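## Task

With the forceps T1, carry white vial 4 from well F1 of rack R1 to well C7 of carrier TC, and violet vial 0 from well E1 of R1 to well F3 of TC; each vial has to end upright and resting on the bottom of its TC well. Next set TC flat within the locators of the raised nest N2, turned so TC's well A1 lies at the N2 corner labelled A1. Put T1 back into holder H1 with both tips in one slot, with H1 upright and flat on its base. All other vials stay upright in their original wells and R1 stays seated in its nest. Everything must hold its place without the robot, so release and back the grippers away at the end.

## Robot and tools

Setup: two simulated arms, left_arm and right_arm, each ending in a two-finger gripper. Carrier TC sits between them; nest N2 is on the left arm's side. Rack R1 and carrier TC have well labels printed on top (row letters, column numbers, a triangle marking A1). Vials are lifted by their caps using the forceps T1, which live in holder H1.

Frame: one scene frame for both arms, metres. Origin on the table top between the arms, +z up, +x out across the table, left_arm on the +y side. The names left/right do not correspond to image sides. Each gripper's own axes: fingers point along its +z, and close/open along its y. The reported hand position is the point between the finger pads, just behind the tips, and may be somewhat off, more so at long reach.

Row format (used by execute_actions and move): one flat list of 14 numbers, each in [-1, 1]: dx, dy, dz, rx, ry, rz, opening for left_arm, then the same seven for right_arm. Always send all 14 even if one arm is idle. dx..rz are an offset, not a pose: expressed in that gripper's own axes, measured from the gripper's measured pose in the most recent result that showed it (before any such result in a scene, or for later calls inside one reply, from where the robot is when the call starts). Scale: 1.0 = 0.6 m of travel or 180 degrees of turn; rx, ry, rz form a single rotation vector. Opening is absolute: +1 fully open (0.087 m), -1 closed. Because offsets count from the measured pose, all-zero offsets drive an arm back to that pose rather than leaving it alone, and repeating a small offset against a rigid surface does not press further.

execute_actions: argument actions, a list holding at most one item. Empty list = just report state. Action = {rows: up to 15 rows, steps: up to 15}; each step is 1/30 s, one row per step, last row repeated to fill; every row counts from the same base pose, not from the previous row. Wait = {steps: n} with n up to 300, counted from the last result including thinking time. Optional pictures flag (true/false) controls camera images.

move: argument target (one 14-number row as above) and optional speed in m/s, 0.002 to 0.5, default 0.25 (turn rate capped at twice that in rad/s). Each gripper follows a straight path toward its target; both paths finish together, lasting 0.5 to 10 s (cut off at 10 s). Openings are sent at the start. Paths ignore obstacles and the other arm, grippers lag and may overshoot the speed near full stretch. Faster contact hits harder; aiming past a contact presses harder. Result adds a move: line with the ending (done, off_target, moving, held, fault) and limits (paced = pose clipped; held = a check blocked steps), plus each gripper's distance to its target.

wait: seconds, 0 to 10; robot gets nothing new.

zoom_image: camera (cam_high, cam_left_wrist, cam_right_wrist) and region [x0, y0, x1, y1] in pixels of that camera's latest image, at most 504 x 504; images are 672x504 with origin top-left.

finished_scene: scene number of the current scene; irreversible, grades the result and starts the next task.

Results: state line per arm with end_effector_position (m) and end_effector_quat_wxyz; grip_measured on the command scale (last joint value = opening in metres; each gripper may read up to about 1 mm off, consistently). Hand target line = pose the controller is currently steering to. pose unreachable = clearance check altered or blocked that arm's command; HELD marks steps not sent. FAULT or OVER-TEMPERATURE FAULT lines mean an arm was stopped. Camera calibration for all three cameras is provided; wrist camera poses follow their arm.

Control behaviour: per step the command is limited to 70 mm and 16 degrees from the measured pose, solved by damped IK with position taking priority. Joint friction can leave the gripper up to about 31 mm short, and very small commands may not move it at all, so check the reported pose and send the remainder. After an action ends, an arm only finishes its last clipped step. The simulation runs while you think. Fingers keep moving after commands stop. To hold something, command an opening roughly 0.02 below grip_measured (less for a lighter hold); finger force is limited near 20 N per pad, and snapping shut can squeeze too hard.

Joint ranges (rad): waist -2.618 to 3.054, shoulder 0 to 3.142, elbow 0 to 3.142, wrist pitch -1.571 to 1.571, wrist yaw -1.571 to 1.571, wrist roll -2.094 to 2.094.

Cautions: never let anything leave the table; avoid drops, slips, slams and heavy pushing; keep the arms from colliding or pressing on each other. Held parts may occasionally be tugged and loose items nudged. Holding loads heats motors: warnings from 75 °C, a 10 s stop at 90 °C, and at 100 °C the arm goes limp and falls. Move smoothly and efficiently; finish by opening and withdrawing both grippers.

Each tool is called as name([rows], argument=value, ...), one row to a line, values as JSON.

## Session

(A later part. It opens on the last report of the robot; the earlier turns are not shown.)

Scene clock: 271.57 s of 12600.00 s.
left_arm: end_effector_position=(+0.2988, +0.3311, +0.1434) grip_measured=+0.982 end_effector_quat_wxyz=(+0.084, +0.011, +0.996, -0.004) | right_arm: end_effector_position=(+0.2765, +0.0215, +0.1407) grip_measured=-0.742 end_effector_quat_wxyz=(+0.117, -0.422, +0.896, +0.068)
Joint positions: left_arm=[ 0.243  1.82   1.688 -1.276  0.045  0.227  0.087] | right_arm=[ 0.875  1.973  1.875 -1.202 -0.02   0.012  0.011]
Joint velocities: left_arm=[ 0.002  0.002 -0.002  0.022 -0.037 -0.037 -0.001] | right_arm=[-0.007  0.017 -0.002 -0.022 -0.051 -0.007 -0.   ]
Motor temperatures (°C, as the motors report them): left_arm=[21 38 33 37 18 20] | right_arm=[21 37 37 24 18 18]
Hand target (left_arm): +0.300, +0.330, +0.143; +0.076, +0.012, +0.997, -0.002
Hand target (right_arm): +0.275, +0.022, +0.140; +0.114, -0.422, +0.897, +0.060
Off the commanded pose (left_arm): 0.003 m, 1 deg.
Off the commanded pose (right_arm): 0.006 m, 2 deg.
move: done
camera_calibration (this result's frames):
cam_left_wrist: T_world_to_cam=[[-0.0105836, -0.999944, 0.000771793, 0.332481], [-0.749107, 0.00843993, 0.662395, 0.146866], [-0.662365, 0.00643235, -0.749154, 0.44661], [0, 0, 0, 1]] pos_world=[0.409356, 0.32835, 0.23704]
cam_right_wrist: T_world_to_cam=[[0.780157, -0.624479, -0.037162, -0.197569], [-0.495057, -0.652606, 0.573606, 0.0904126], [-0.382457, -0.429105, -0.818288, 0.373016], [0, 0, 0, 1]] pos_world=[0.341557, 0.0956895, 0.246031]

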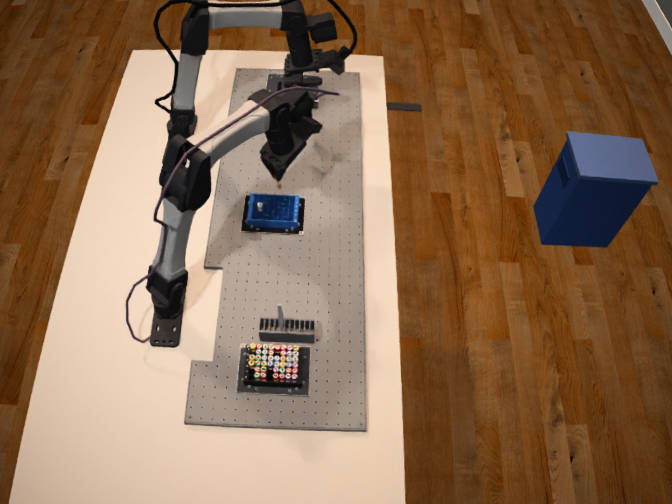

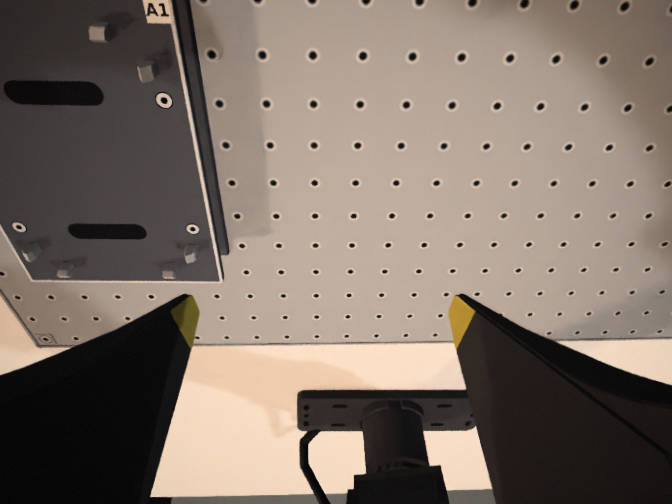

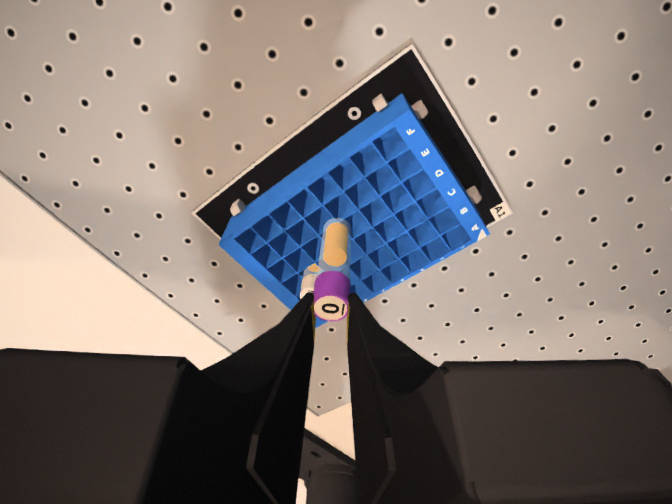

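move(target=[0,0,0,0,0,0,1,0.016,-0.014,0.078,0,0,0,-0.76], speed=0.06)

zoom_image(camera="cam_right_wrist", region=[230,120,430,320])

Scene clock: 284.13 s of 12600.00 s.
left_arm: end_effector_position=(+0.2985, +0.3314, +0.1434) grip_measured=+0.982 end_effector_quat_wxyz=(+0.083, +0.010, +0.996, -0.004) | right_arm: end_effector_position=(+0.2832, +0.0228, +0.0998) grip_measured=-0.742 end_effector_quat_wxyz=(+0.123, -0.423, +0.895, +0.069)
Joint positions: left_arm=[ 0.243  1.82   1.688 -1.277  0.043  0.226  0.087] | right_arm=[ 0.866  1.973  1.711 -1.028 -0.02  -0.     0.011]
Joint velocities: left_arm=[-0.007  0.002  0.007 -0.022 -0.066 -0.081  0.001] | right_arm=[ 0.012  0.012  0.007 -0.007  0.022  0.007 -0.   ]
Motor temperatures (°C, as the motors report them): left_arm=[21 37 34 34 18 20] | right_arm=[21 39 38 25 18 18]
Hand target (left_arm): +0.299, +0.331, +0.143; +0.084, +0.010, +0.996, -0.004
Hand target (right_arm): +0.284, +0.019, +0.093; +0.117, -0.422, +0.896, +0.068
Off the commanded pose (left_arm): 0.000 m, 0 deg.
Off the commanded pose (right_arm): 0.008 m, 1 deg.
After step 90, 8.27 s passed at rest.
move: done
camera_calibration (this result's frames):
cam_left_wrist: T_world_to_cam=[[-0.00952357, -0.999954, -0.000689474, 0.33261], [-0.748109, 0.00666747, 0.663543, 0.146722], [-0.663508, 0.0068351, -0.748138, 0.446438], [0, 0, 0, 1]] pos_world=[0.409147, 0.328565, 0.236871]
cam_right_wrist: T_world_to_cam=[[0.781869, -0.622531, -0.0337016, -0.20436], [-0.499019, -0.657315, 0.564727, 0.120103], [-0.373713, -0.424725, -0.824589, 0.340721], [0, 0, 0, 1]] pos_world=[0.347048, 0.0964382, 0.206242]

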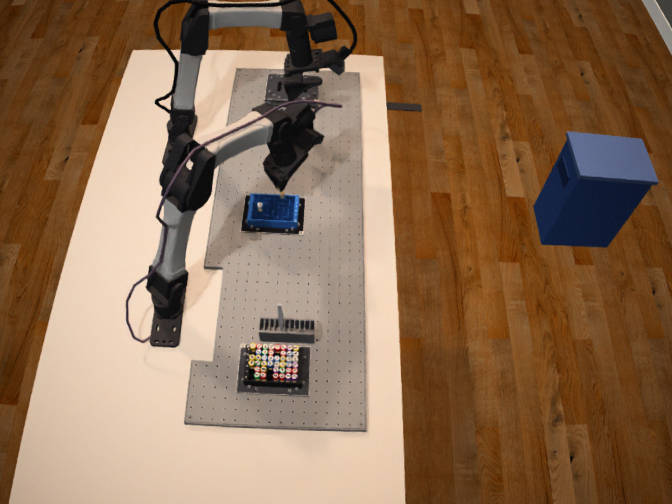

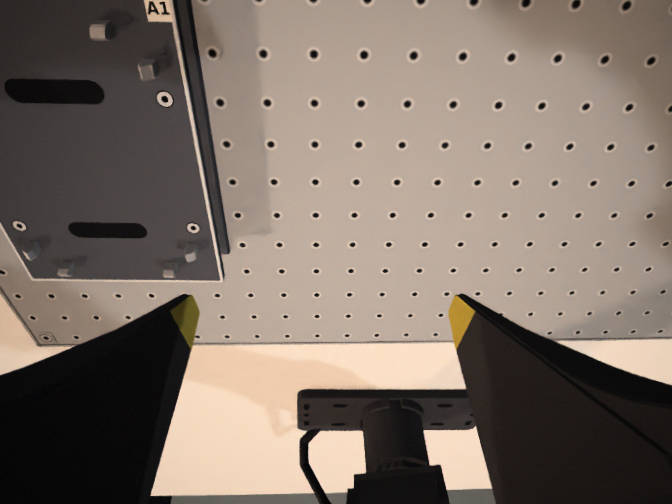

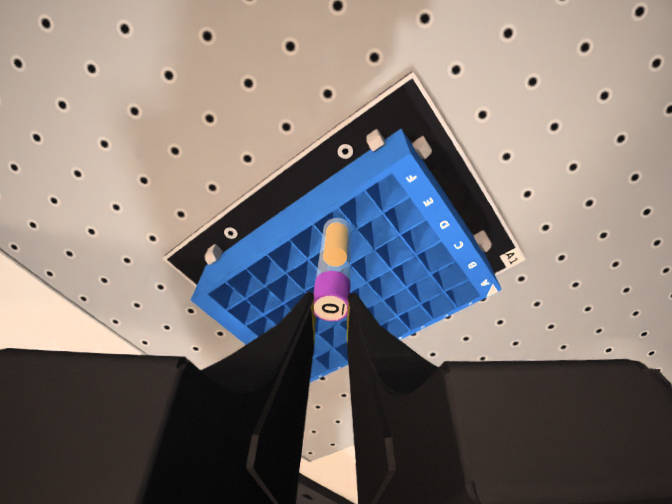

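Region (230, 120, 430, 320) of cam_right_wrist's 672x504 image, scaled by 2.520, with more detail than that image has.

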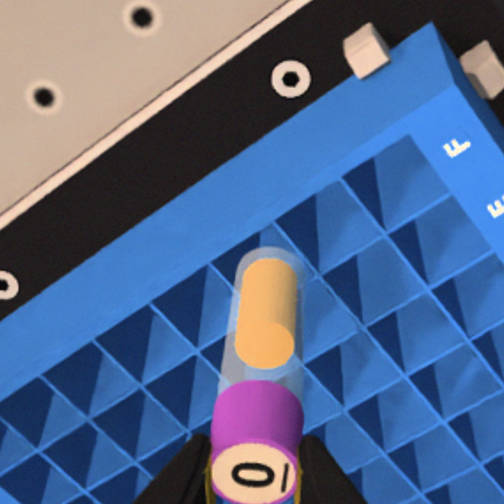

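execute_actions([
  {"rows":[[0,0,0,0,0,0,1,0.004,0.018,0,0,0.004,0,-0.76],[0,0,0,0,0,0,1,0.004,0.005,0,0,0.004,0,-0.76],[0,0,0,0,0,0,1,0.004,0.005,0,0,0.004,0,-0.76],[0,0,0,0,0,0,1,0.004,0.005,0,0,0.004,0,-0.76],[0,0,0,0,0,0,1,0.007,0.004,0.015,0,0.009,0,-0.76],[0,0,0,0,0,0,1,0.009,0.004,0.022,0,0.012,0,-0.76],[0,0,0,0,0,0,1,0.011,0.004,0.03,0,0.015,0,-0.76]],"steps":15},
])

zoom_image(camera="cam_right_wrist", region=[230,120,430,320])

Scene clock: 299.77 s of 12600.00 s.
left_arm: end_effector_position=(+0.2985, +0.3314, +0.1434) grip_measured=+0.982 end_effector_quat_wxyz=(+0.083, +0.010, +0.996, -0.004) | right_arm: end_effector_position=(+0.2822, +0.0236, +0.0876) grip_measured=-0.742 end_effector_quat_wxyz=(+0.109, -0.424, +0.897, +0.063)
Joint positions: left_arm=[ 0.243  1.82   1.688 -1.277  0.043  0.226  0.087] | right_arm=[ 0.869  2.005  1.711 -1.025 -0.02   0.003  0.011]
Joint velocities: left_arm=[-0.007  0.007 -0.022  0.051 -0.051  0.007  0.001] | right_arm=[-0.002 -0.002 -0.007 -0.037  0.037 -0.066  0.   ]
Motor temperatures (°C, as the motors report them): left_arm=[21 37 33 33 18 20] | right_arm=[21 41 36 25 18 18]
Hand target (left_arm): +0.298, +0.331, +0.143; +0.083, +0.010, +0.996, -0.004
Hand target (right_arm): +0.280, +0.023, +0.081; +0.102, -0.425, +0.898, +0.059
Off the commanded pose (left_arm): 0.000 m, 0 deg.
Off the commanded pose (right_arm): 0.007 m, 1 deg.
Steps of this call (steps 1 to 90: nothing new was sent; then 12.13 s passed at rest; steps 91 to 105: all 15 steps of this action). Readings (end_effector_position):
91: left_arm (+0.2985, +0.3314, +0.1434) | right_arm (+0.2829, +0.0235, +0.0999)
92: left_arm (+0.2985, +0.3314, +0.1434) | right_arm (+0.2826, +0.0237, +0.0999)
94: left_arm (+0.2985, +0.3314, +0.1434) | right_arm (+0.2824, +0.0239, +0.0999)
98: left_arm (+0.2985, +0.3314, +0.1434) | right_arm (+0.2823, +0.0238, +0.0965)
105: the state above
camera_calibration (this result's frames):
cam_left_wrist: T_world_to_cam=[[-0.00952357, -0.999954, -0.000689474, 0.33261], [-0.748109, 0.00666747, 0.663543, 0.146722], [-0.663508, 0.0068351, -0.748138, 0.446438], [0, 0, 0, 1]] pos_world=[0.409147, 0.328565, 0.236871]
cam_right_wrist: T_world_to_cam=[[0.78099, -0.623579, -0.0347139, -0.203102], [-0.488214, -0.644229, 0.58874, 0.121632], [-0.38949, -0.442852, -0.807576, 0.333992], [0, 0, 0, 1]] pos_world=[0.348089, 0.099618, 0.191064]

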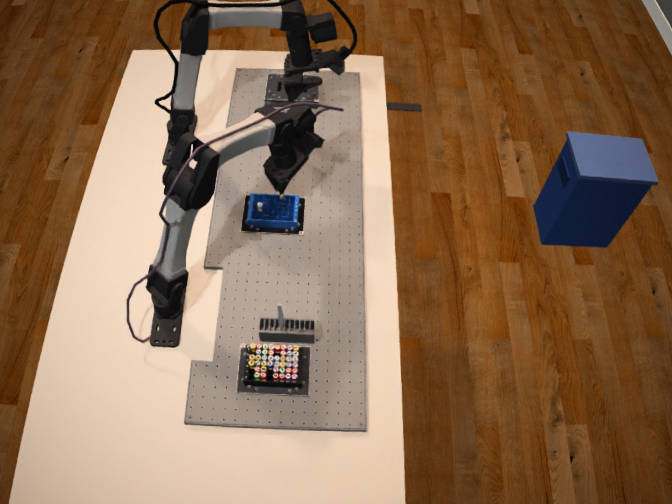

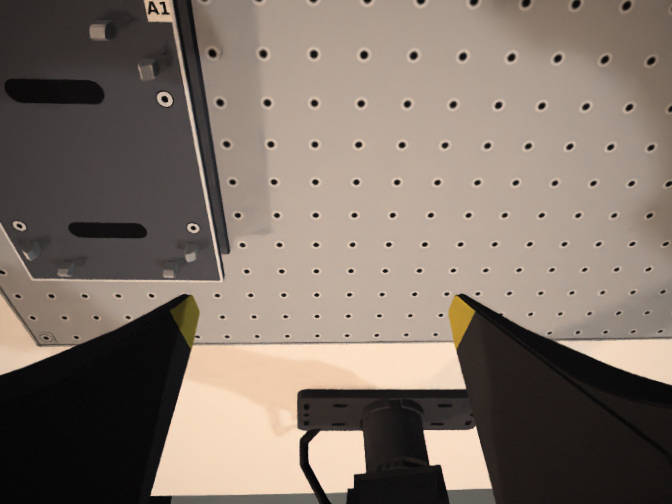

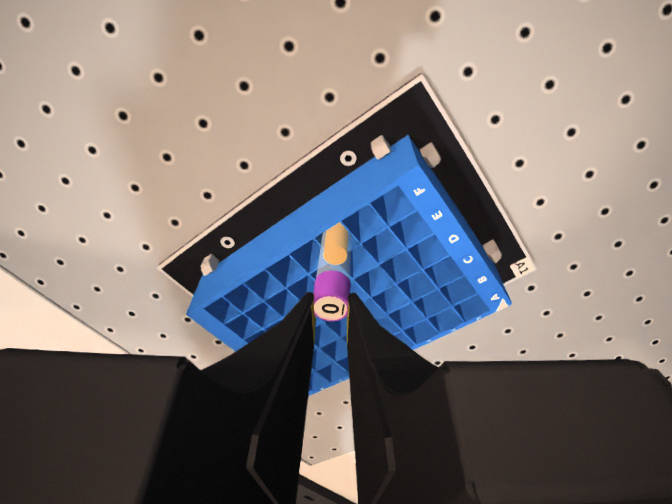

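Region (230, 120, 430, 320) of cam_right_wrist's 672x504 image, scaled by 2.520, with more detail than that image has.

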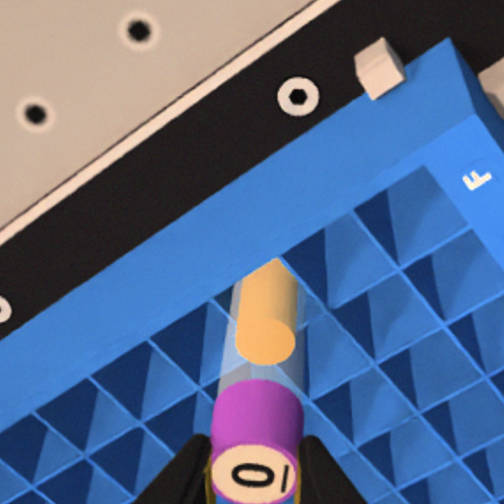

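move(target=[0,0,0,0,0,0,1,0.013,0,0.042,0,0.005,0,-0.76], speed=0.03)

execute_actions([
  {"rows":[[0,0,0,0,0,0,1,0,0,0,0,0,0,-0.6]],"steps":10},
], pictures=false)

move(target=[0,0,0,0,0,0,1,0,0,-0.11,0,0,0,-0.6], speed=0.12)

move(target=[0.057,-0.56,0.07,0,0,0,1,0.49,-0.253,-0.18,0,0,0,-0.6])

Scene clock: 320.77 s of 12600.00 s.
left_arm: end_effector_position=(+0.2985, +0.3314, +0.1434) grip_measured=+0.982 end_effector_quat_wxyz=(+0.083, +0.010, +0.996, -0.004) | right_arm: end_effector_position=(+0.2833, +0.0250, +0.0750) grip_measured=-0.742 end_effector_quat_wxyz=(+0.114, -0.423, +0.896, +0.065)
Joint positions: left_arm=[ 0.243  1.82   1.688 -1.277  0.043  0.226  0.087] | right_arm=[ 0.869  2.005  1.66  -0.963 -0.02   0.003  0.011]
Joint velocities: left_arm=[-0.017  0.007  0.002  0.022  0.007 -0.022  0.   ] | right_arm=[ 0.002  0.002  0.012  0.022 -0.051 -0.007  0.   ]
Motor temperatures (°C, as the motors report them): left_arm=[21 38 33 32 18 20] | right_arm=[21 43 36 25 18 18]
Hand target (left_arm): +0.298, +0.331, +0.143; +0.083, +0.010, +0.996, -0.004
Hand target (right_arm): +0.281, +0.022, +0.061; +0.102, -0.424, +0.898, +0.059
Off the commanded pose (left_arm): 0.000 m, 0 deg.
Off the commanded pose (right_arm): 0.014 m, 2 deg.
After step 90, 16.90 s passed at rest.
move: off_target (right_arm)
camera_calibration (this result's frames):
cam_left_wrist: T_world_to_cam=[[-0.00952357, -0.999954, -0.000689474, 0.33261], [-0.748109, 0.00666747, 0.663543, 0.146722], [-0.663508, 0.0068351, -0.748138, 0.446438], [0, 0, 0, 1]] pos_world=[0.409147, 0.328565, 0.236871]
cam_right_wrist: T_world_to_cam=[[0.781233, -0.623283, -0.0345576, -0.203652], [-0.492317, -0.649224, 0.579769, 0.132434], [-0.383796, -0.435921, -0.814048, 0.323562], [0, 0, 0, 1]] pos_world=[0.348481, 0.100095, 0.179576]

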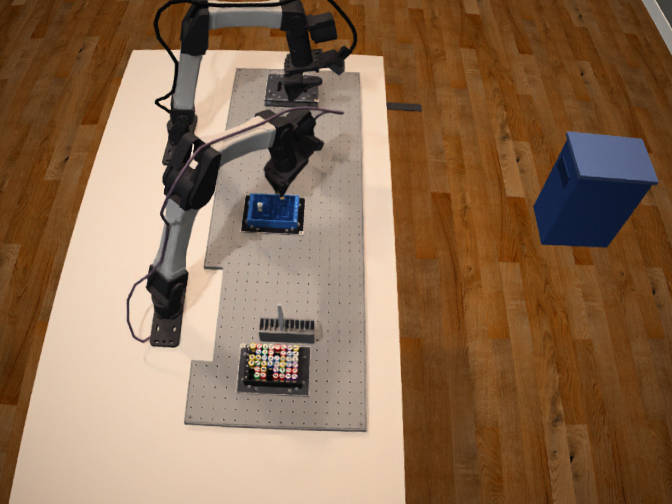

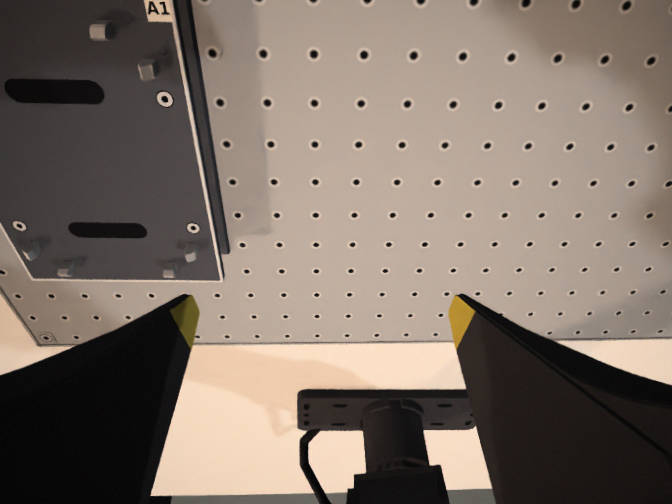

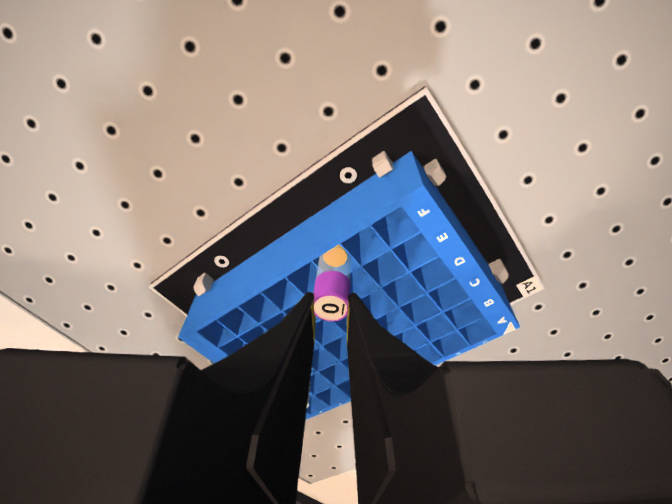

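Scene clock: 321.10 s of 12600.00 s.
left_arm: end_effector_position=(+0.2985, +0.3314, +0.1434) grip_measured=+0.982 end_effector_quat_wxyz=(+0.083, +0.010, +0.996, -0.004) | right_arm: end_effector_position=(+0.2833, +0.0250, +0.0750) grip_measured=-0.600 end_effector_quat_wxyz=(+0.114, -0.423, +0.896, +0.065)
Joint positions: left_arm=[ 0.243  1.82   1.688 -1.277  0.043  0.226  0.087] | right_arm=[ 0.869  2.005  1.66  -0.963 -0.02   0.003  0.017]
Joint velocities: left_arm=[-0.002 -0.022 -0.002 -0.007 -0.095  0.037 -0.001] | right_arm=[-0.022 -0.012 -0.007 -0.051 -0.007 -0.051 -0.001]
Motor temperatures (°C, as the motors report them): left_arm=[21 38 33 32 18 20] | right_arm=[21 43 36 25 18 18]
Hand target (left_arm): +0.298, +0.331, +0.143; +0.083, +0.010, +0.996, -0.004
Hand target (right_arm): +0.283, +0.025, +0.075; +0.114, -0.423, +0.896, +0.065
Off the commanded pose (left_arm): 0.000 m, 0 deg.
Off the commanded pose (right_arm): 0.000 m, 0 deg.
Steps of this call (steps 1 to 10: all 10 steps of this action). Readings (end_effector_position):
1: left_arm (+0.2985, +0.3314, +0.1434) | right_arm (+0.2833, +0.0250, +0.0750)
2: left_arm (+0.2985, +0.3314, +0.1434) | right_arm (+0.2833, +0.0250, +0.0750)
4: left_arm (+0.2985, +0.3314, +0.1434) | right_arm (+0.2833, +0.0250, +0.0750)
8: left_arm (+0.2985, +0.3314, +0.1434) | right_arm (+0.2833, +0.0250, +0.0750)
10: the state above

Scene clock: 322.47 s of 12600.00 s.
left_arm: end_effector_position=(+0.2985, +0.3314, +0.1434) grip_measured=+0.982 end_effector_quat_wxyz=(+0.083, +0.010, +0.996, -0.004) | right_arm: end_effector_position=(+0.2736, +0.0132, +0.1343) grip_measured=-0.600 end_effector_quat_wxyz=(+0.115, -0.423, +0.896, +0.065)
Joint positions: left_arm=[ 0.243  1.82   1.688 -1.277  0.043  0.226  0.087] | right_arm=[ 0.869  1.941  1.805 -1.171 -0.02   0.003  0.017]
Joint velocities: left_arm=[ 0.002  0.002 -0.012  0.007 -0.022  0.037 -0.   ] | right_arm=[-0.012 -0.002  0.007 -0.007 -0.007 -0.051  0.002]
Motor temperatures (°C, as the motors report them): left_arm=[21 38 33 32 18 20] | right_arm=[21 43 36 25 18 18]
Hand target (left_arm): +0.298, +0.331, +0.143; +0.083, +0.010, +0.996, -0.004
Hand target (right_arm): +0.274, +0.012, +0.139; +0.114, -0.423, +0.896, +0.065
Off the commanded pose (left_arm): 0.000 m, 0 deg.
Off the commanded pose (right_arm): 0.005 m, 0 deg.
move: done
camera_calibration (this result's frames):
cam_left_wrist: T_world_to_cam=[[-0.00952357, -0.999954, -0.000689474, 0.33261], [-0.748109, 0.00666747, 0.663543, 0.146722], [-0.663508, 0.0068351, -0.748138, 0.446438], [0, 0, 0, 1]] pos_world=[0.409147, 0.328565, 0.236871]
cam_right_wrist: T_world_to_cam=[[0.781258, -0.623252, -0.0345412, -0.201394], [-0.492738, -0.649736, 0.578837, 0.0858761], [-0.383204, -0.435201, -0.814711, 0.36287], [0, 0, 0, 1]] pos_world=[0.338708, 0.0881993, 0.23897]

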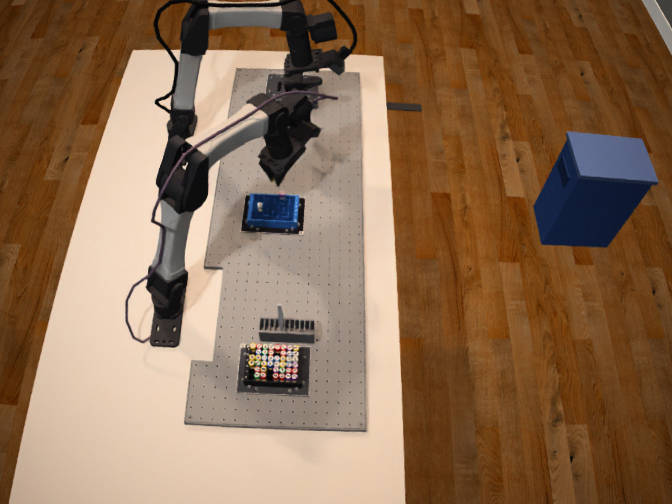

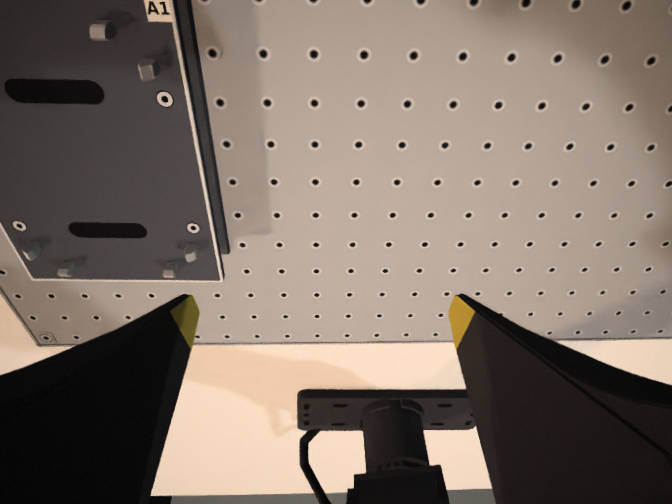

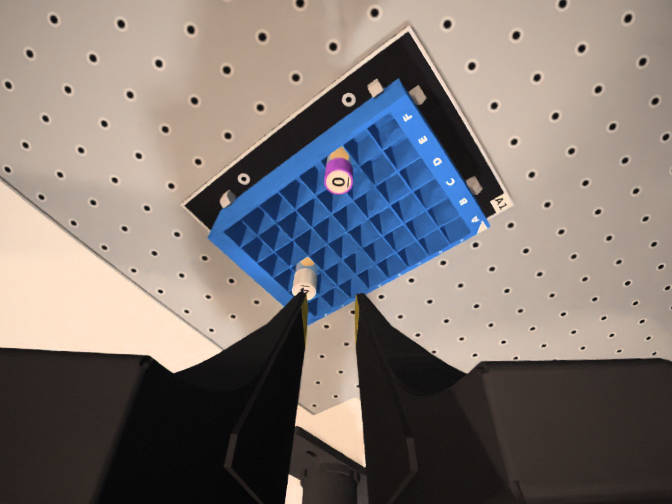

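Scene clock: 324.63 s of 12600.00 s.
left_arm: end_effector_position=(+0.2695, -0.0071, +0.1028) grip_measured=+0.982 end_effector_quat_wxyz=(+0.092, +0.014, +0.996, -0.011) | right_arm: end_effector_position=(+0.2036, -0.3274, +0.1651) grip_measured=-0.600 end_effector_quat_wxyz=(+0.124, -0.426, +0.895, +0.046)
Joint positions: left_arm=[-0.674  2.052  1.845 -1.208 -0.101 -0.673  0.087] | right_arm=[-0.233  1.174  1.18  -1.436 -0.224 -1.091  0.017]
Joint velocities: left_arm=[ 0.017 -0.017  0.012  0.051  0.095 -0.051  0.   ] | right_arm=[-0.002  0.007 -0.012 -0.037  0.007 -0.051 -0.   ]
Motor temperatures (°C, as the motors report them): left_arm=[21 38 33 32 18 20] | right_arm=[21 43 36 25 18 18]
Hand target (left_arm): +0.271, -0.006, +0.101; +0.089, +0.010, +0.996, -0.002
Hand target (right_arm): +0.200, -0.327, +0.164; +0.119, -0.424, +0.896, +0.057
Off the commanded pose (left_arm): 0.007 m, 1 deg.
Off the commanded pose (right_arm): 0.012 m, 3 deg.
move: off_target (right_arm)
camera_calibration (this result's frames):
cam_left_wrist: T_world_to_cam=[[-0.0180486, -0.99975, 0.0132268, -0.00533798], [-0.759242, 0.0223119, 0.650426, 0.158709], [-0.650558, 0.00169691, -0.759455, 0.396775], [0, 0, 0, 1]] pos_world=[0.378527, -0.00955103, 0.198175]
cam_right_wrist: T_world_to_cam=[[0.781165, -0.624258, 0.00916338, -0.365466], [-0.512673, -0.633018, 0.580047, -0.178461], [-0.356298, -0.45781, -0.814531, 0.20006], [0, 0, 0, 1]] pos_world=[0.265278, -0.249525, 0.26982]

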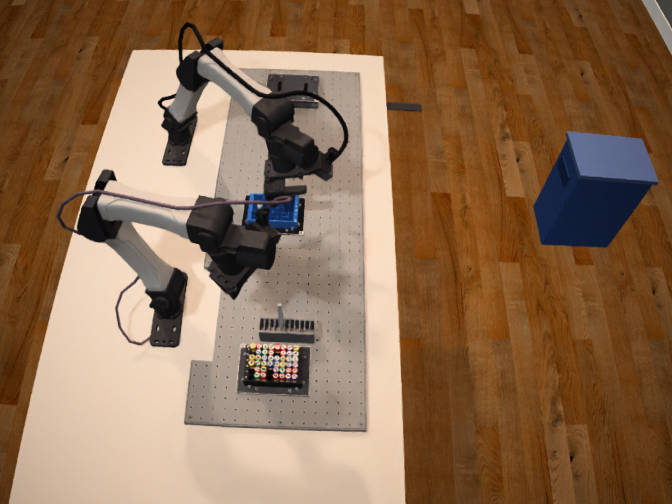

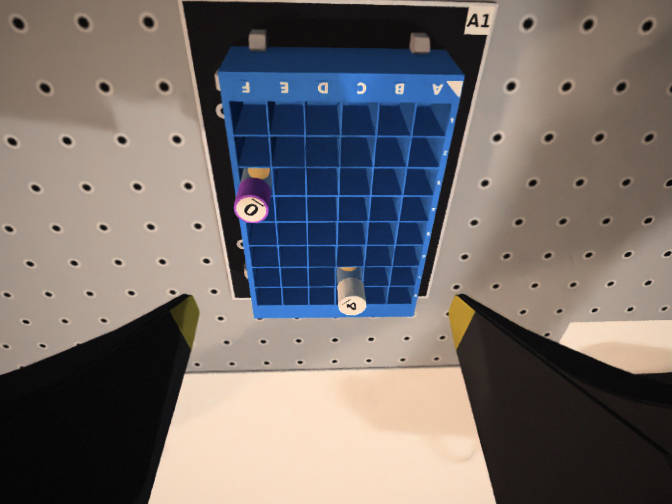

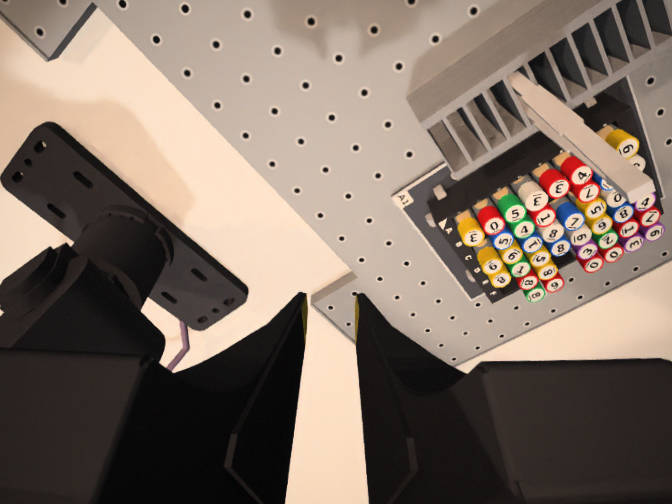

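move(target=[0.02,-0.003,0.072,-0.008,0.004,0,1,0,0,0,0,0,0,-0.6], speed=0.06)

Scene clock: 331.63 s of 12600.00 s.
left_arm: end_effector_position=(+0.2689, -0.0096, +0.0735) grip_measured=+0.982 end_effector_quat_wxyz=(+0.093, +0.010, +0.996, -0.010) | right_arm: end_effector_position=(+0.2036, -0.3273, +0.1651) grip_measured=-0.600 end_effector_quat_wxyz=(+0.124, -0.427, +0.895, +0.046)
Joint positions: left_arm=[-0.68   2.058  1.739 -1.095 -0.104 -0.687  0.087] | right_arm=[-0.233  1.174  1.18  -1.437 -0.225 -1.093  0.017]
Joint velocities: left_arm=[ 0.007 -0.012  0.012 -0.066  0.022  0.037  0.001] | right_arm=[-0.002 -0.002  0.002 -0.095  0.022 -0.051  0.001]
Motor temperatures (°C, as the motors report them): left_arm=[21 38 33 31 18 20] | right_arm=[21 40 36 25 18 18]
Hand target (left_arm): +0.265, -0.010, +0.059; +0.086, +0.013, +0.996, +0.002
Hand target (right_arm): +0.204, -0.327, +0.165; +0.124, -0.426, +0.895, +0.046
Off the commanded pose (left_arm): 0.016 m, 2 deg.
Off the commanded pose (right_arm): 0.000 m, 0 deg.
After step 90, 2.80 s passed at rest.
move: off_target (left_arm)
camera_calibration (this result's frames):
cam_left_wrist: T_world_to_cam=[[-0.00971861, -0.999869, 0.012939, -0.00964671], [-0.760784, 0.0157908, 0.648813, 0.177919], [-0.648933, -0.00353823, -0.760838, 0.373727], [0, 0, 0, 1]] pos_world=[0.377787, -0.0111326, 0.169034]
cam_right_wrist: T_world_to_cam=[[0.782839, -0.622162, 0.0088424, -0.364944], [-0.510925, -0.634633, 0.579825, -0.179275], [-0.355133, -0.458427, -0.814693, 0.199663], [0, 0, 0, 1]] pos_world=[0.265003, -0.249298, 0.269839]

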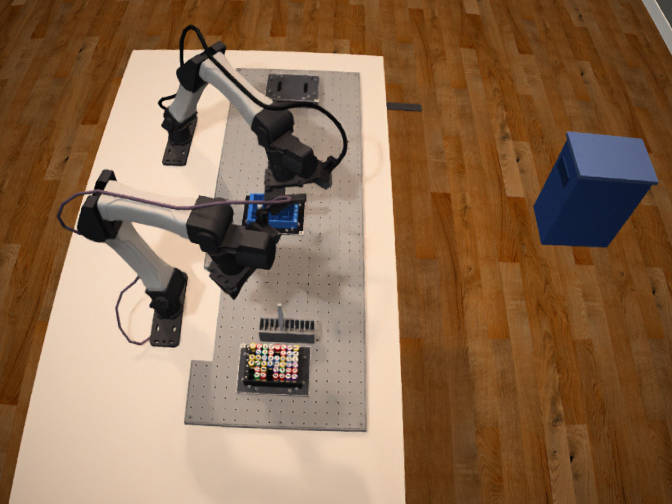

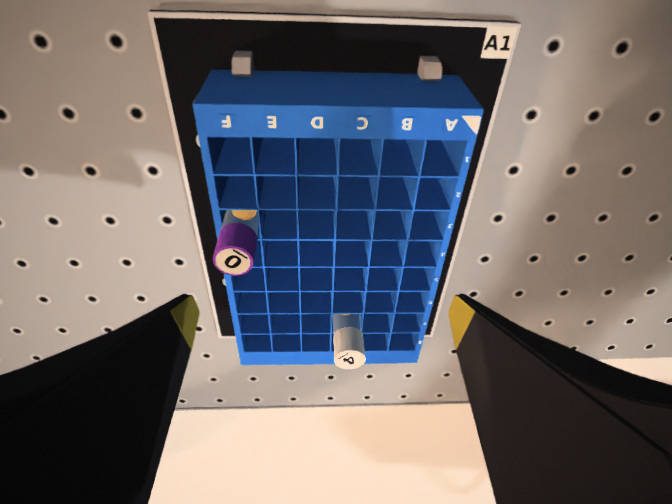

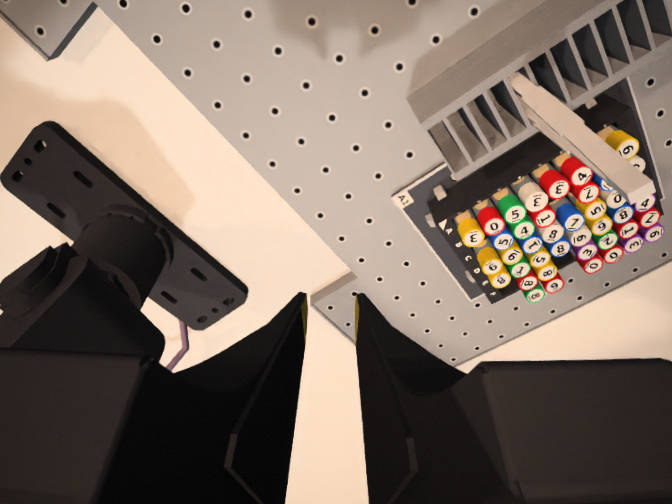

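execute_actions([
  {"rows":[[0.006,-0.008,0.015,-0.003,0.004,0.006,1,0,0,0,0,0,0,-0.6],[0.011,-0.009,0.028,-0.007,0.008,0.006,1,0,0,0,0,0,0,-0.6]],"steps":15},
])

Scene clock: 337.73 s of 12600.00 s.
left_arm: end_effector_position=(+0.2664, -0.0111, +0.0615) grip_measured=+0.982 end_effector_quat_wxyz=(+0.082, +0.014, +0.997, -0.001) | right_arm: end_effector_position=(+0.2036, -0.3273, +0.1651) grip_measured=-0.600 end_effector_quat_wxyz=(+0.124, -0.427, +0.895, +0.046)
Joint positions: left_arm=[-0.687  2.09   1.739 -1.093 -0.104 -0.687  0.087] | right_arm=[-0.233  1.174  1.18  -1.437 -0.225 -1.093  0.017]
Joint velocities: left_arm=[-0.007 -0.017 -0.002 -0.066 -0.037  0.037 -0.001] | right_arm=[-0.012 -0.022 -0.007 -0.066 -0.007 -0.007 -0.001]
Motor temperatures (°C, as the motors report them): left_arm=[21 39 33 31 18 20] | right_arm=[21 39 36 25 18 18]
Hand target (left_arm): +0.265, -0.015, +0.056; +0.081, +0.018, +0.997, +0.001
Hand target (right_arm): +0.204, -0.327, +0.165; +0.124, -0.427, +0.895, +0.046
Off the commanded pose (left_arm): 0.007 m, 1 deg.
Off the commanded pose (right_arm): 0.000 m, 0 deg.
Steps of this call (steps 1 to 90: nothing new was sent; then 2.60 s passed at rest; steps 91 to 105: all 15 steps of this action). Readings (end_effector_position):
91: left_arm (+0.2692, -0.0099, +0.0735) | right_arm (+0.2036, -0.3273, +0.1651)
92: left_arm (+0.2691, -0.0099, +0.0727) | right_arm (+0.2036, -0.3273, +0.1651)
94: left_arm (+0.2684, -0.0104, +0.0697) | right_arm (+0.2036, -0.3273, +0.1651)
98: left_arm (+0.2665, -0.0112, +0.0625) | right_arm (+0.2036, -0.3273, +0.1651)
105: the state above
camera_calibration (this result's frames):
cam_left_wrist: T_world_to_cam=[[-0.0165066, -0.999847, -0.00583693, -0.00803078], [-0.746345, 0.00843644, 0.665506, 0.178829], [-0.665354, 0.0153416, -0.74637, 0.366707], [0, 0, 0, 1]] pos_world=[0.377326, -0.0151641, 0.15464]
cam_right_wrist: T_world_to_cam=[[0.782839, -0.622162, 0.0088424, -0.364944], [-0.510925, -0.634633, 0.579825, -0.179275], [-0.355133, -0.458427, -0.814693, 0.199663], [0, 0, 0, 1]] pos_world=[0.265003, -0.249298, 0.269839]

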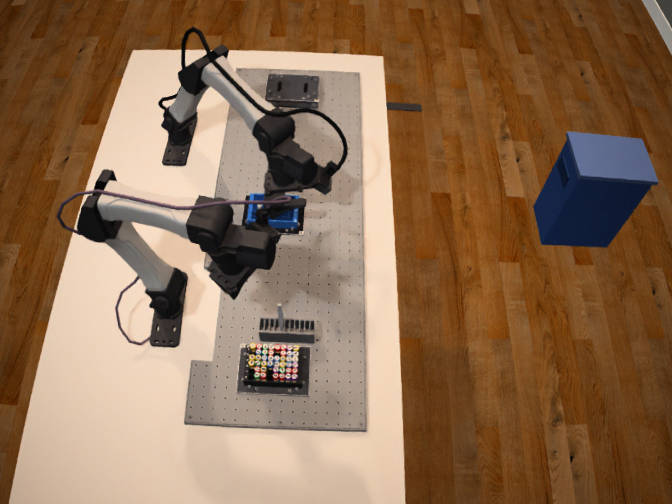

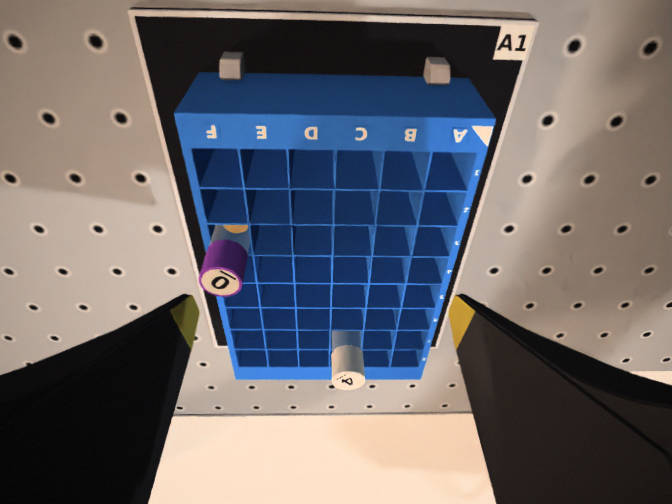

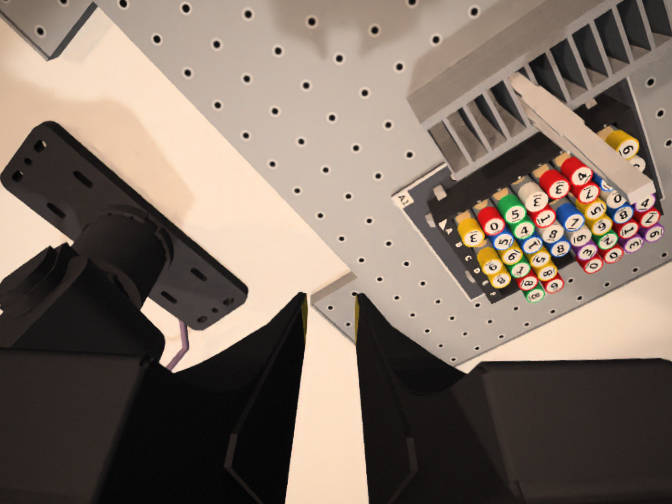

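Two more mm via waist.

execute_actions([
  {"rows":[[0.014,-0.016,0,0,0,0.008,1,0,0,0,0,0,0,-0.6],[0.006,-0.008,0,0,0,0.008,1,0,0,0,0,0,0,-0.6]],"steps":12},
])

Scene clock: 343.70 s of 12600.00 s.
left_arm: end_effector_position=(+0.2644, -0.0132, +0.0615) grip_measured=+0.982 end_effector_quat_wxyz=(+0.082, +0.019, +0.996, -0.001) | right_arm: end_effector_position=(+0.2036, -0.3273, +0.1651) grip_measured=-0.600 end_effector_quat_wxyz=(+0.124, -0.427, +0.895, +0.046)
Joint positions: left_arm=[-0.695  2.09   1.739 -1.093 -0.105 -0.683  0.087] | right_arm=[-0.233  1.174  1.18  -1.437 -0.225 -1.093  0.017]
Joint velocities: left_arm=[-0.002  0.012 -0.002 -0.022  0.037 -0.007  0.001] | right_arm=[-0.002  0.007 -0.007 -0.022 -0.022  0.022 -0.   ]
Motor temperatures (°C, as the motors report them): left_arm=[21 39 33 31 18 20] | right_arm=[21 38 36 25 18 18]
Hand target (left_arm): +0.263, -0.016, +0.061; +0.082, +0.026, +0.996, -0.000
Hand target (right_arm): +0.204, -0.327, +0.165; +0.124, -0.427, +0.895, +0.046
Off the commanded pose (left_arm): 0.003 m, 1 deg.
Off the commanded pose (right_arm): 0.000 m, 0 deg.
Steps of this call (steps 1 to 90: nothing new was sent; then 2.57 s passed at rest; steps 91 to 102: all 12 steps of this action). Readings (end_effector_position):
91: left_arm (+0.2660, -0.0116, +0.0615) | right_arm (+0.2036, -0.3273, +0.1651)
92: left_arm (+0.2655, -0.0121, +0.0615) | right_arm (+0.2036, -0.3273, +0.1651)
94: left_arm (+0.2646, -0.0130, +0.0615) | right_arm (+0.2036, -0.3273, +0.1651)
98: left_arm (+0.2644, -0.0132, +0.0615) | right_arm (+0.2036, -0.3273, +0.1651)
102: the state above
camera_calibration (this result's frames):
cam_left_wrist: T_world_to_cam=[[-0.0274701, -0.9996, -0.0066877, -0.00716946], [-0.74639, 0.0160604, 0.665315, 0.17746], [-0.664941, 0.0232679, -0.746533, 0.365393], [0, 0, 0, 1]] pos_world=[0.375223, -0.0185186, 0.154663]
cam_right_wrist: T_world_to_cam=[[0.782839, -0.622162, 0.0088424, -0.364944], [-0.510925, -0.634633, 0.579825, -0.179275], [-0.355133, -0.458427, -0.814693, 0.199663], [0, 0, 0, 1]] pos_world=[0.265003, -0.249298, 0.269839]

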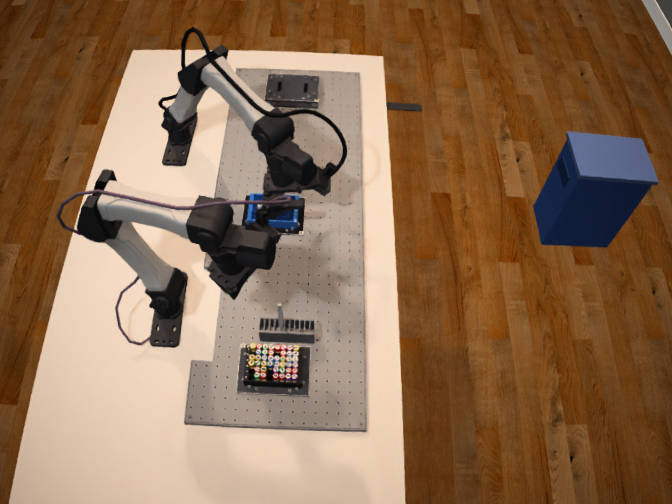

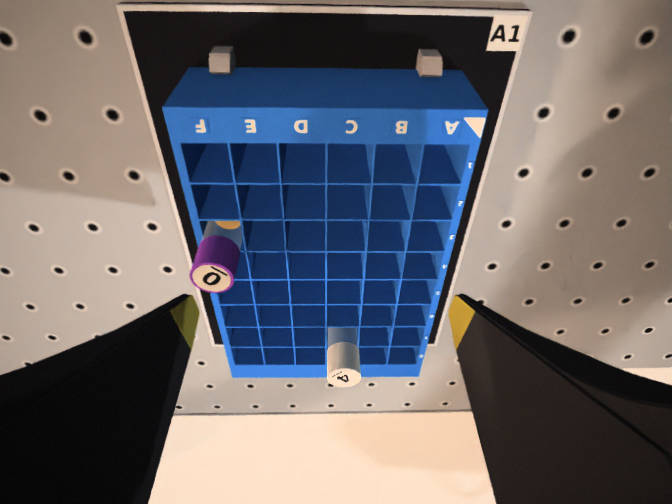

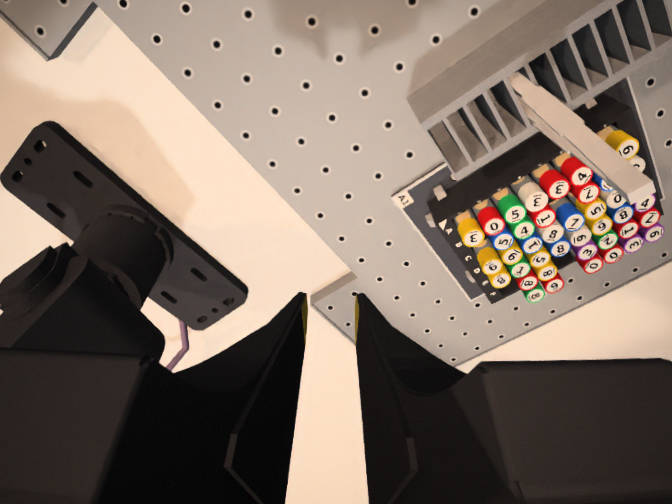

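execute_actions([
  {"rows":[[0.003,0,0.015,-0.003,0.004,0,1,0,0,0,0,0,0,-0.6],[0.005,0,0.03,-0.006,0.007,0,1,0,0,0,0,0,0,-0.6]],"steps":15},
], pictures=false)

move(target=[0.01,0.002,0.045,0,0,0,1,0,0,0,0,0,0,-0.6], speed=0.03)

Scene clock: 364.70 s of 12600.00 s.
left_arm: end_effector_position=(+0.2644, -0.0131, +0.0544) grip_measured=+0.982 end_effector_quat_wxyz=(+0.077, +0.020, +0.997, +0.003) | right_arm: end_effector_position=(+0.2036, -0.3273, +0.1651) grip_measured=-0.600 end_effector_quat_wxyz=(+0.124, -0.427, +0.895, +0.046)
Joint positions: left_arm=[-0.695  2.108  1.739 -1.089 -0.105 -0.683  0.087] | right_arm=[-0.233  1.174  1.18  -1.437 -0.225 -1.093  0.017]
Joint velocities: left_arm=[-0.002 -0.007 -0.012  0.051  0.095  0.022 -0.   ] | right_arm=[ 0.007  0.002 -0.002  0.022  0.007  0.007  0.001]
Motor temperatures (°C, as the motors report them): left_arm=[21 41 33 30 18 20] | right_arm=[21 35 36 24 18 18]
Hand target (left_arm): +0.264, -0.013, +0.043; +0.071, +0.019, +0.997, +0.008
Hand target (right_arm): +0.204, -0.327, +0.165; +0.124, -0.427, +0.895, +0.046
Off the commanded pose (left_arm): 0.011 m, 1 deg.
Off the commanded pose (right_arm): 0.000 m, 0 deg.
Steps of this call (steps 1 to 90: nothing new was sent; then 17.50 s passed at rest; steps 91 to 105: all 15 steps of this action). Readings (end_effector_position):
91: left_arm (+0.2644, -0.0131, +0.0615) | right_arm (+0.2036, -0.3273, +0.1651)
92: left_arm (+0.2644, -0.0131, +0.0611) | right_arm (+0.2036, -0.3273, +0.1651)
94: left_arm (+0.2646, -0.0133, +0.0593) | right_arm (+0.2036, -0.3273, +0.1651)
98: left_arm (+0.2643, -0.0130, +0.0551) | right_arm (+0.2036, -0.3273, +0.1651)
105: the state above

Scene clock: 366.23 s of 12600.00 s.
left_arm: end_effector_position=(+0.2652, -0.0138, +0.0372) grip_measured=+0.982 end_effector_quat_wxyz=(+0.082, +0.019, +0.996, -0.002) | right_arm: end_effector_position=(+0.2036, -0.3273, +0.1651) grip_measured=-0.600 end_effector_quat_wxyz=(+0.124, -0.427, +0.895, +0.046)
Joint positions: left_arm=[-0.695  2.108  1.67  -1.004 -0.105 -0.683  0.087] | right_arm=[-0.233  1.174  1.18  -1.437 -0.225 -1.093  0.017]
Joint velocities: left_arm=[-0.017 -0.007  0.002  0.066  0.022 -0.022  0.001] | right_arm=[-0.022  0.012 -0.012 -0.007 -0.066 -0.081 -0.001]
Motor temperatures (°C, as the motors report them): left_arm=[21 42 33 30 18 20] | right_arm=[21 35 36 24 18 18]
Hand target (left_arm): +0.262, -0.011, +0.027; +0.076, +0.020, +0.997, +0.004
Hand target (right_arm): +0.204, -0.327, +0.165; +0.124, -0.427, +0.895, +0.046
Off the commanded pose (left_arm): 0.011 m, 1 deg.
Off the commanded pose (right_arm): 0.000 m, 0 deg.
move: off_target (left_arm)
camera_calibration (this result's frames):
cam_left_wrist: T_world_to_cam=[[-0.0278426, -0.999593, -0.00625825, -0.00790982], [-0.746764, 0.0166376, 0.664881, 0.194377], [-0.664506, 0.0231854, -0.746923, 0.347652], [0, 0, 0, 1]] pos_world=[0.37595, -0.019201, 0.130382]
cam_right_wrist: T_world_to_cam=[[0.782839, -0.622162, 0.0088424, -0.364944], [-0.510925, -0.634633, 0.579825, -0.179275], [-0.355133, -0.458427, -0.814693, 0.199663], [0, 0, 0, 1]] pos_world=[0.265003, -0.249298, 0.269839]

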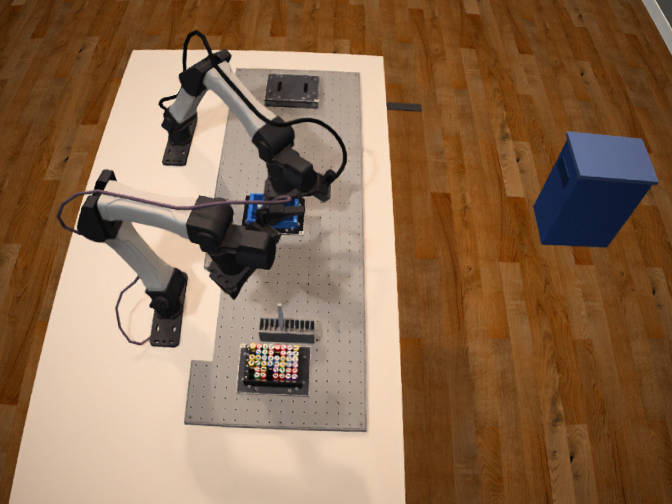

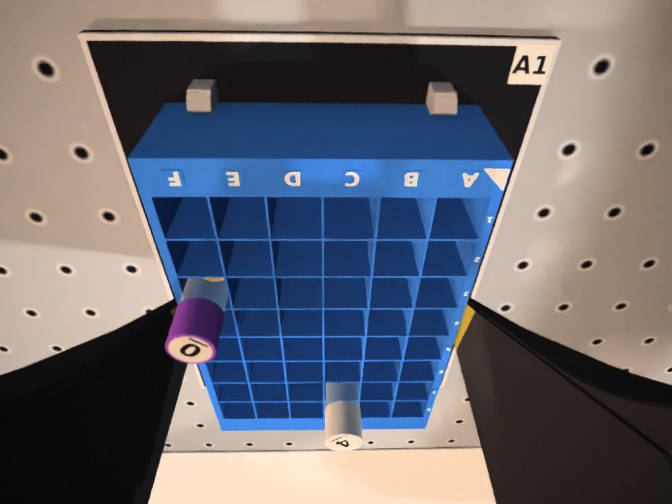

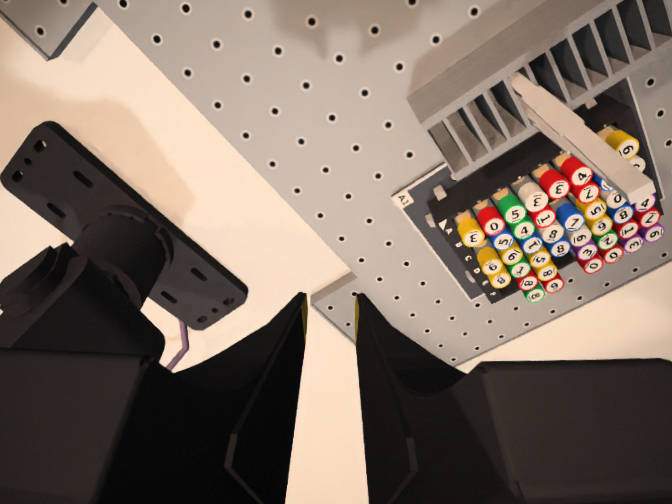

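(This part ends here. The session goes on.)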